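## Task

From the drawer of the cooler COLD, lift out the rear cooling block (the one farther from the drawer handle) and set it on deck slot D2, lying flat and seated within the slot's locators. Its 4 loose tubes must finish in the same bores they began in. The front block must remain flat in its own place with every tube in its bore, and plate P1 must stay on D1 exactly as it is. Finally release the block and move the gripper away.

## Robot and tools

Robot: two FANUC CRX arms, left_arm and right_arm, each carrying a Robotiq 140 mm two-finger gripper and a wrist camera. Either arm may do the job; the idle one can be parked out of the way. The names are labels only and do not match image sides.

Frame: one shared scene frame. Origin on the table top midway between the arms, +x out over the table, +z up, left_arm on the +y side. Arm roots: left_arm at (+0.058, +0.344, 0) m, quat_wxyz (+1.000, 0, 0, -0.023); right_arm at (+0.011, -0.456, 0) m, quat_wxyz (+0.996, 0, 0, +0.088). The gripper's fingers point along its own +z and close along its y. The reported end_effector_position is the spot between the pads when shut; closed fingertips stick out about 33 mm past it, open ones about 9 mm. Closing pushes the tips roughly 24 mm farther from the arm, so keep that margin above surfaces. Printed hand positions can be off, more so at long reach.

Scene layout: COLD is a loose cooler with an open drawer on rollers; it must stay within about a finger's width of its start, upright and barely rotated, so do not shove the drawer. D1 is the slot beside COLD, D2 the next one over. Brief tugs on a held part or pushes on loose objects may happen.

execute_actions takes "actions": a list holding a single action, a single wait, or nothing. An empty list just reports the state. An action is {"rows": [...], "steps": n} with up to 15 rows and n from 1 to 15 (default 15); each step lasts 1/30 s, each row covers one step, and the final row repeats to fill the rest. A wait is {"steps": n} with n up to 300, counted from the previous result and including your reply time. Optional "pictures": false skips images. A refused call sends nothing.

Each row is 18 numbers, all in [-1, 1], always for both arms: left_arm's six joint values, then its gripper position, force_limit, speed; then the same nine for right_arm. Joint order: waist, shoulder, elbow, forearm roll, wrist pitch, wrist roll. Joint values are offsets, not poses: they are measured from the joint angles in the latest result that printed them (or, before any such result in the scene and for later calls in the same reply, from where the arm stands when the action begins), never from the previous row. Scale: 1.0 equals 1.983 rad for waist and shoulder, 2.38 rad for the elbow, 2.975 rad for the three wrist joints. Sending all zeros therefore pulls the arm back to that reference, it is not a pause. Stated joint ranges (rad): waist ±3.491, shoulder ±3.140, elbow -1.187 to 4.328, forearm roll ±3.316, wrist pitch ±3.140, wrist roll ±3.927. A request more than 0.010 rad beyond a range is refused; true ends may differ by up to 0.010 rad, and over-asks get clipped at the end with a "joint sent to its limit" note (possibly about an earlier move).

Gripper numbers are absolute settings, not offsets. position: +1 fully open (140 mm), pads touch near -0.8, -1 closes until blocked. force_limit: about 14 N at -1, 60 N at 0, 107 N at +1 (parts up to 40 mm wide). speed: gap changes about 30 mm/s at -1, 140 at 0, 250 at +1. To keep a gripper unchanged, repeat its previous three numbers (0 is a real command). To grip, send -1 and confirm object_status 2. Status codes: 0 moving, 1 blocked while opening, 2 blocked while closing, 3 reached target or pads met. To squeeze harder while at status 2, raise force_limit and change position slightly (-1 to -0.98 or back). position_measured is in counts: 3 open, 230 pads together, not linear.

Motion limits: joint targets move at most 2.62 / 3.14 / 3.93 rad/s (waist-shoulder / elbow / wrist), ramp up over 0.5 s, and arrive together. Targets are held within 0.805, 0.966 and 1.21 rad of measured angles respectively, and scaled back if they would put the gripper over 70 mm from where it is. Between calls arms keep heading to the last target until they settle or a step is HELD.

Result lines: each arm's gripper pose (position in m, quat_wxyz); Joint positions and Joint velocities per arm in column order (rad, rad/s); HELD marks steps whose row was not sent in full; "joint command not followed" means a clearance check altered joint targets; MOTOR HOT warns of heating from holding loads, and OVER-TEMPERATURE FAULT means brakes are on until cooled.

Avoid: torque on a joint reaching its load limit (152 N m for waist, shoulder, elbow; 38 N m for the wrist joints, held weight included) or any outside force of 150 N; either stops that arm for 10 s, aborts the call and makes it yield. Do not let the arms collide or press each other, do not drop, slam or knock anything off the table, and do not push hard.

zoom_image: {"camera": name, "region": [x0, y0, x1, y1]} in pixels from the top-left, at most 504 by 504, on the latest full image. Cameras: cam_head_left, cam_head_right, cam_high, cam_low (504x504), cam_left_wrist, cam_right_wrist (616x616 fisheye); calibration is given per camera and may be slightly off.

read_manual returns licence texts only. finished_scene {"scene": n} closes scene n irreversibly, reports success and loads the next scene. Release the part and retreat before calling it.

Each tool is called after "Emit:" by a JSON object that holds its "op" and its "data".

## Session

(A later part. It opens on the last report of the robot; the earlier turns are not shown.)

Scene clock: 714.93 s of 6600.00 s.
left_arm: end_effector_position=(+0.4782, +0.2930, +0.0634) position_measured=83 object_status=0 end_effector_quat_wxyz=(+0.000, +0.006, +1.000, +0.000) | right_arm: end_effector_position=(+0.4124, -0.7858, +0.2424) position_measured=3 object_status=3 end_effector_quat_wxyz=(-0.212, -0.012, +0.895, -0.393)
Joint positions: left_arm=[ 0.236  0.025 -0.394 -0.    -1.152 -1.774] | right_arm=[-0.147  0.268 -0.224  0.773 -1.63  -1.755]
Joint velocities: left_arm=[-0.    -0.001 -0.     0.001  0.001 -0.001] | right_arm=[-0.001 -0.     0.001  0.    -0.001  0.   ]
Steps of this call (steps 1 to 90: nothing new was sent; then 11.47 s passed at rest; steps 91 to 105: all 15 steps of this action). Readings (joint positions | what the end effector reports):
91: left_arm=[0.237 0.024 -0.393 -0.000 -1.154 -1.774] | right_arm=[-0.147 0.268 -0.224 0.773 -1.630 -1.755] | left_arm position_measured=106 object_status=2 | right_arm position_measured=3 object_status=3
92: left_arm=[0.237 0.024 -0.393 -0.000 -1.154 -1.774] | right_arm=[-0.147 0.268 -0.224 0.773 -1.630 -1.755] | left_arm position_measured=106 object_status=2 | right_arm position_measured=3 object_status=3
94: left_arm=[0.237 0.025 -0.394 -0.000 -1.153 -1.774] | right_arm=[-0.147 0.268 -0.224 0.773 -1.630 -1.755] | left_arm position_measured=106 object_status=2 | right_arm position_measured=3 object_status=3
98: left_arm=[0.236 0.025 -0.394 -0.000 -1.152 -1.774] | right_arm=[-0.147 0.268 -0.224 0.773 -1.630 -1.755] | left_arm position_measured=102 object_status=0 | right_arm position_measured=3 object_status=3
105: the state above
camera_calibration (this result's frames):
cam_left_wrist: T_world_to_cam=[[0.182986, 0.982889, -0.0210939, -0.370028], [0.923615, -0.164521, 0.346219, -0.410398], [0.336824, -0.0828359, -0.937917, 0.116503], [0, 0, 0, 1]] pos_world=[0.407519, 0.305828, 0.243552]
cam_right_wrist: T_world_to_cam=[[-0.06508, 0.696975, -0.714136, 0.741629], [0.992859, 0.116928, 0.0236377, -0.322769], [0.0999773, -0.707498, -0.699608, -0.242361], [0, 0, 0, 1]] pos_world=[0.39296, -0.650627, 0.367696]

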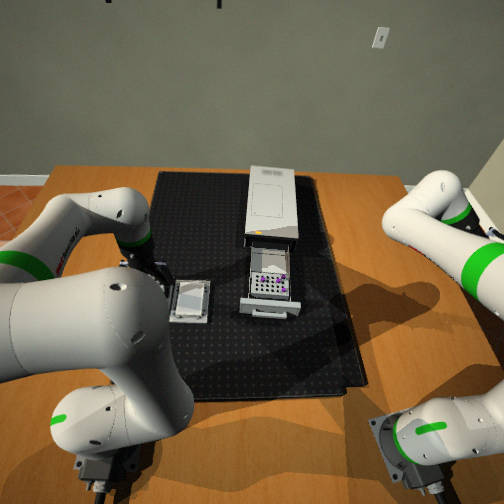

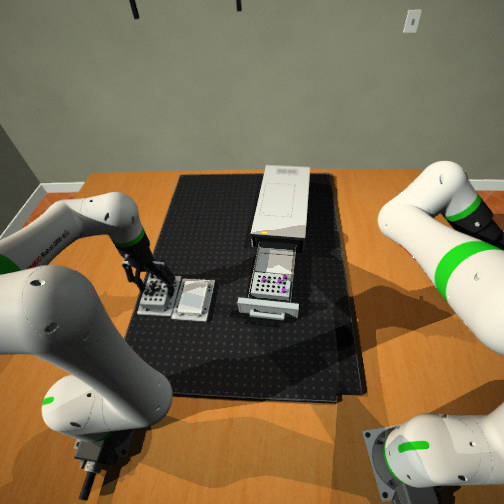

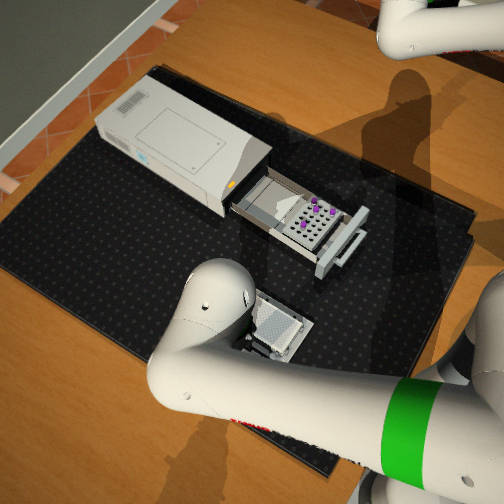

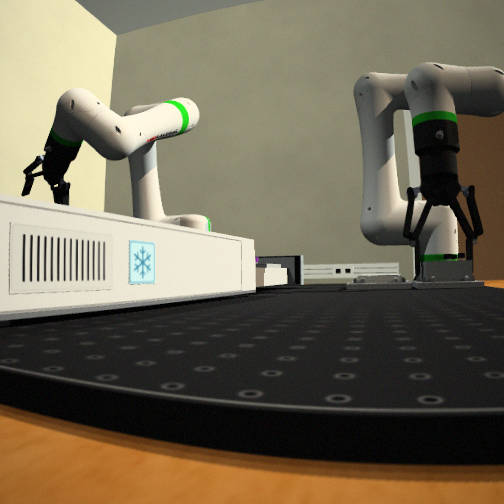

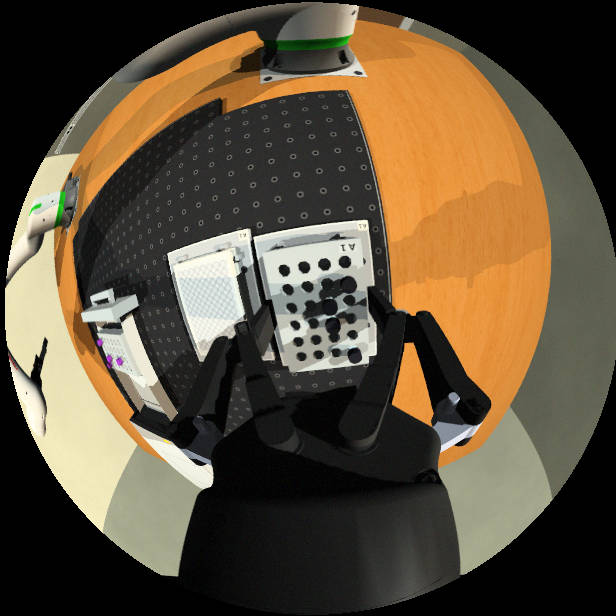

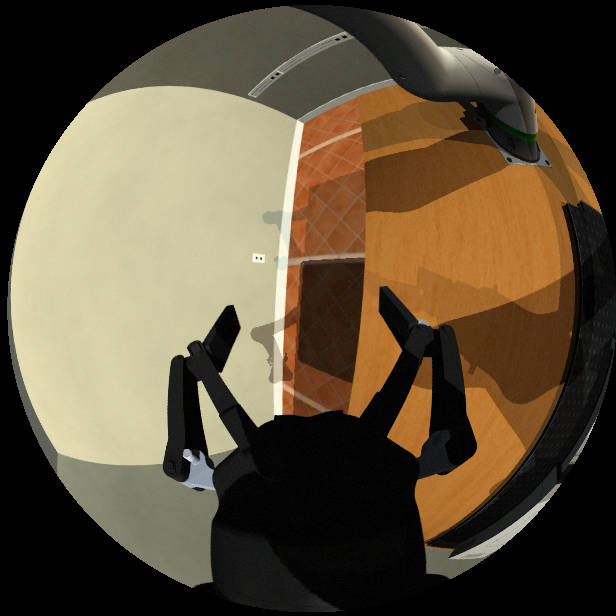

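Emit:
{"op": "execute_actions", "data": {"actions": [{"rows": [[0,-0.04536,0.12109,0,-0.12711,0,0.43,1,-0.8,0,0,0,0,0,0,1,0,0]], "steps": 15}], "pictures": false}}

Emit:
{"op": "execute_actions", "data": {"actions": [{"rows": [[0.2,-0.01,0.03,0,-0.03,0,0.43,1,-0.8,0,0,0,0,0,0,1,0,0]], "steps": 15}], "pictures": false}}

Emit:
{"op": "execute_actions", "data": {"actions": [{"steps": 20}]}}

Scene clock: 732.87 s of 6600.00 s.
left_arm: end_effector_position=(+0.4796, +0.2933, +0.2124) position_measured=75 object_status=3 end_effector_quat_wxyz=(+0.000, +0.006, +1.000, +0.000) | right_arm: end_effector_position=(+0.4124, -0.7858, +0.2424) position_measured=3 object_status=3 end_effector_quat_wxyz=(-0.212, -0.012, +0.895, -0.393)
Joint positions: left_arm=[ 0.237 -0.061 -0.12  -0.    -1.511 -1.774] | right_arm=[-0.147  0.268 -0.224  0.773 -1.63  -1.755]
Joint velocities: left_arm=[ 0.    -0.103  0.324 -0.    -0.424 -0.   ] | right_arm=[ 0.001  0.    -0.001  0.001 -0.001  0.   ]
Steps of this call (steps 1 to 15: the robot went on to your last target; steps 16 to 90: nothing new was sent; then 14.43 s passed at rest; steps 91 to 105: all 15 steps of this action). Readings (joint positions | what the end effector reports):
91: left_arm=[0.237 0.025 -0.394 -0.000 -1.152 -1.774] | right_arm=[-0.147 0.268 -0.224 0.773 -1.630 -1.755] | left_arm position_measured=75 object_status=3 | right_arm position_measured=3 object_status=3
92: left_arm=[0.237 0.024 -0.391 -0.000 -1.156 -1.774] | right_arm=[-0.147 0.268 -0.224 0.773 -1.630 -1.755] | left_arm position_measured=75 object_status=3 | right_arm position_measured=3 object_status=3
94: left_arm=[0.237 0.017 -0.368 -0.000 -1.187 -1.774] | right_arm=[-0.147 0.268 -0.224 0.773 -1.630 -1.755] | left_arm position_measured=75 object_status=3 | right_arm position_measured=3 object_status=3
98: left_arm=[0.237 -0.015 -0.267 -0.000 -1.318 -1.774] | right_arm=[-0.147 0.268 -0.224 0.773 -1.630 -1.755] | left_arm position_measured=75 object_status=3 | right_arm position_measured=3 object_status=3
105: the state above

Scene clock: 733.37 s of 6600.00 s.
left_arm: end_effector_position=(+0.4690, +0.4264, +0.2454) position_measured=75 object_status=3 end_effector_quat_wxyz=(+0.001, -0.154, +0.988, +0.001) | right_arm: end_effector_position=(+0.4124, -0.7858, +0.2424) position_measured=3 object_status=3 end_effector_quat_wxyz=(-0.212, -0.012, +0.895, -0.393)
Joint positions: left_arm=[ 0.558 -0.078 -0.059 -0.    -1.588 -1.774] | right_arm=[-0.147  0.268 -0.224  0.773 -1.63  -1.755]
Joint velocities: left_arm=[ 0.745 -0.029  0.105 -0.    -0.127 -0.   ] | right_arm=[-0.     0.001  0.001  0.001 -0.     0.   ]
Steps of this call (steps 1 to 15: all 15 steps of this action). Readings (joint positions | what the end effector reports):
1: left_arm=[0.237 -0.064 -0.111 -0.000 -1.522 -1.774] | right_arm=[-0.147 0.268 -0.224 0.773 -1.630 -1.755] | left_arm position_measured=75 object_status=3 | right_arm position_measured=3 object_status=3
2: left_arm=[0.239 -0.065 -0.107 -0.000 -1.528 -1.774] | right_arm=[-0.147 0.268 -0.224 0.773 -1.630 -1.755] | left_arm position_measured=75 object_status=3 | right_arm position_measured=3 object_status=3
4: left_arm=[0.260 -0.066 -0.101 -0.000 -1.536 -1.774] | right_arm=[-0.147 0.268 -0.224 0.773 -1.630 -1.755] | left_arm position_measured=75 object_status=3 | right_arm position_measured=3 object_status=3
8: left_arm=[0.364 -0.070 -0.086 -0.000 -1.554 -1.774] | right_arm=[-0.147 0.268 -0.224 0.773 -1.630 -1.755] | left_arm position_measured=75 object_status=3 | right_arm position_measured=3 object_status=3
15: the state above

Scene clock: 734.03 s of 6600.00 s.
left_arm: end_effector_position=(+0.4607, +0.4564, +0.2510) position_measured=75 object_status=3 end_effector_quat_wxyz=(+0.001, -0.191, +0.982, +0.001) | right_arm: end_effector_position=(+0.4124, -0.7858, +0.2424) position_measured=3 object_status=3 end_effector_quat_wxyz=(-0.212, -0.012, +0.895, -0.393)
Joint positions: left_arm=[ 0.633 -0.081 -0.048 -0.    -1.601 -1.774] | right_arm=[-0.147  0.268 -0.224  0.773 -1.63  -1.755]
Joint velocities: left_arm=[ 0.     0.    -0.001 -0.    -0.001 -0.   ] | right_arm=[ 0.001  0.    -0.     0.001  0.     0.   ]
Steps of this call (steps 1 to 20: the robot went on to your last target). Readings (joint positions | what the end effector reports):
1: left_arm=[0.581 -0.079 -0.056 -0.000 -1.592 -1.774] | right_arm=[-0.147 0.268 -0.224 0.773 -1.630 -1.755] | left_arm position_measured=75 object_status=3 | right_arm position_measured=3 object_status=3
2: left_arm=[0.601 -0.080 -0.053 -0.000 -1.595 -1.774] | right_arm=[-0.147 0.268 -0.224 0.773 -1.630 -1.755] | left_arm position_measured=75 object_status=3 | right_arm position_measured=3 object_status=3
4: left_arm=[0.626 -0.080 -0.049 -0.000 -1.599 -1.774] | right_arm=[-0.147 0.268 -0.224 0.773 -1.630 -1.755] | left_arm position_measured=75 object_status=3 | right_arm position_measured=3 object_status=3
8: left_arm=[0.633 -0.081 -0.048 -0.000 -1.601 -1.774] | right_arm=[-0.147 0.268 -0.224 0.773 -1.630 -1.755] | left_arm position_measured=75 object_status=3 | right_arm position_measured=3 object_status=3
20: the state above
camera_calibration (this result's frames):
cam_left_wrist: T_world_to_cam=[[-0.211114, 0.977253, -0.0201786, -0.339538], [0.914729, 0.2048, 0.348321, -0.597299], [0.344531, 0.0550777, -0.937158, 0.245157], [0, 0, 0, 1]] pos_world=[0.390221, 0.440639, 0.430951]
cam_right_wrist: T_world_to_cam=[[-0.0650799, 0.696975, -0.714136, 0.741629], [0.992859, 0.116928, 0.023638, -0.322769], [0.0999775, -0.707498, -0.699608, -0.242361], [0, 0, 0, 1]] pos_world=[0.39296, -0.650627, 0.367696]

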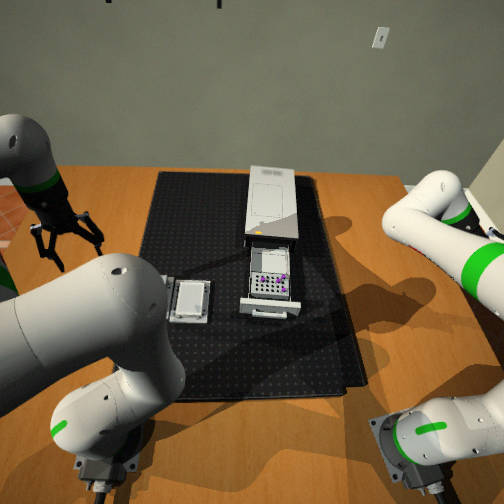

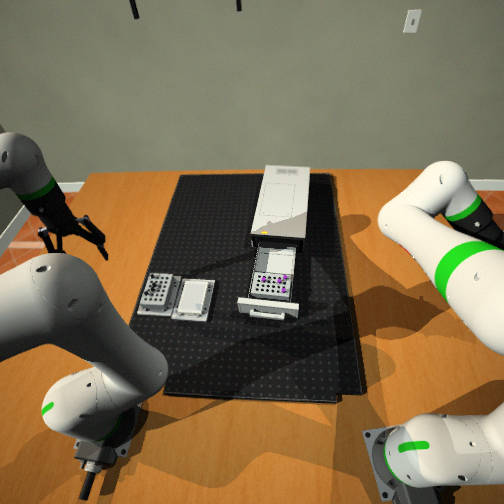

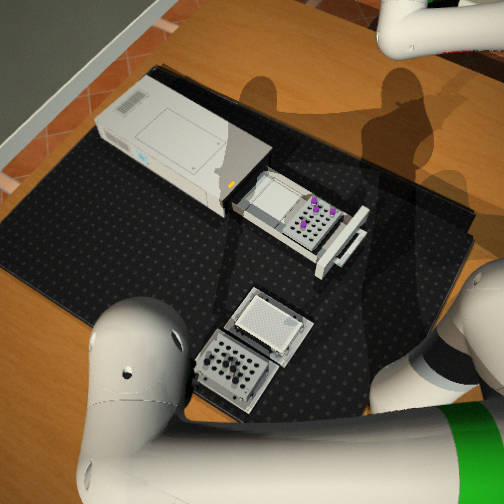

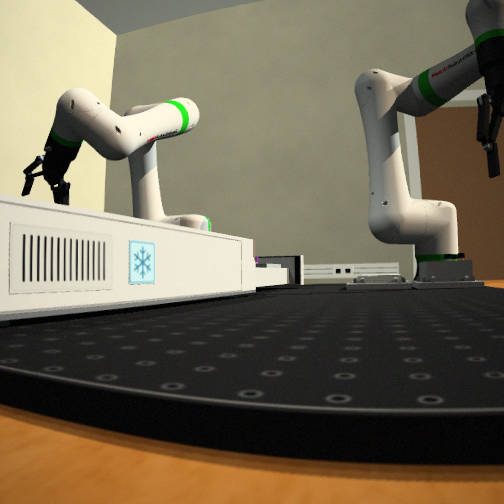

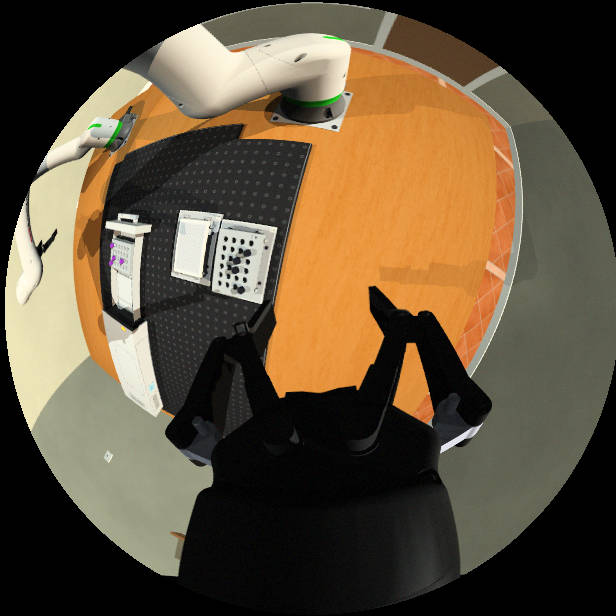

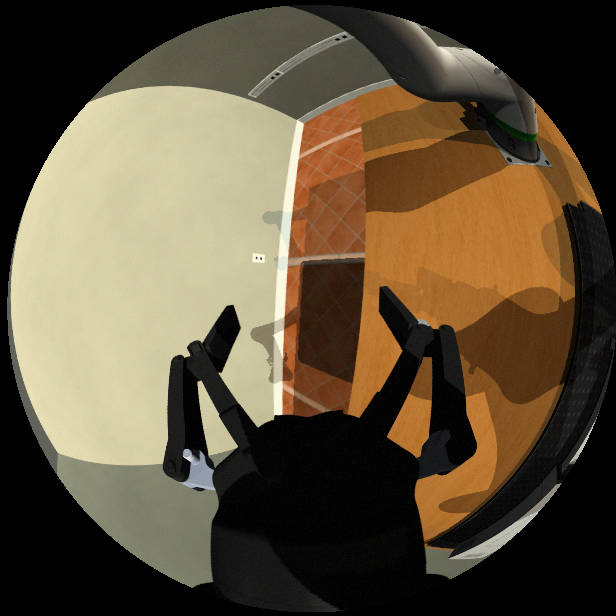

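Emit:
{"op": "zoom_image", "data": {"camera": "cam_high", "region": [180, 280, 320, 420]}}

Emit:
{"op": "zoom_image", "data": {"camera": "cam_left_wrist", "region": [165, 200, 285, 310]}}

Emit:
{"op": "zoom_image", "data": {"camera": "cam_low", "region": [405, 245, 495, 295]}}

Emit:
{"op": "zoom_image", "data": {"camera": "cam_head_right", "region": [130, 260, 220, 330]}}

Region (180, 280, 320, 420) of cam_high's 504x504 image, scaled by 3.600, with more detail than that image has.

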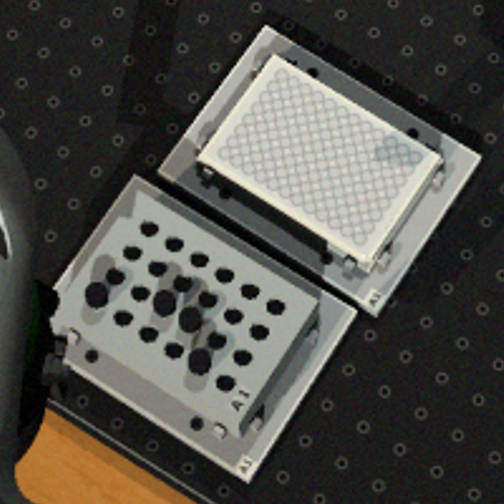

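Region (165, 200, 285, 310) of cam_left_wrist's 616x616 image, scaled by 4.200, with more detail than that image has; it fills the top 462 rows of this view, and the rest is white.

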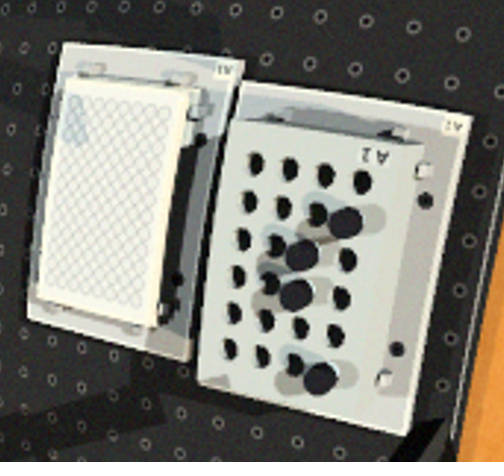

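Region (405, 245, 495, 295) of cam_low's 504x504 image, scaled by 5.600, with more detail than that image has.

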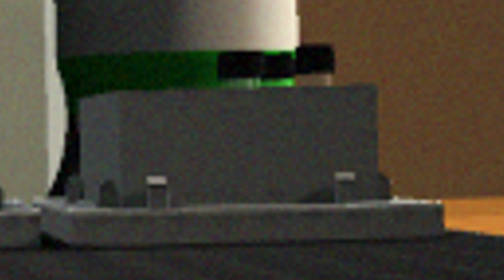

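Region (130, 260, 220, 330) of cam_head_right's 504x504 image, scaled by 5.600, with more detail than that image has.

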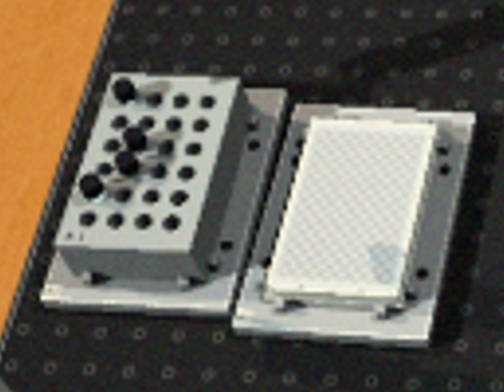

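Emit:
{"op": "finished_scene", "data": {"scene": 1}}

The scene is finished: the task was done.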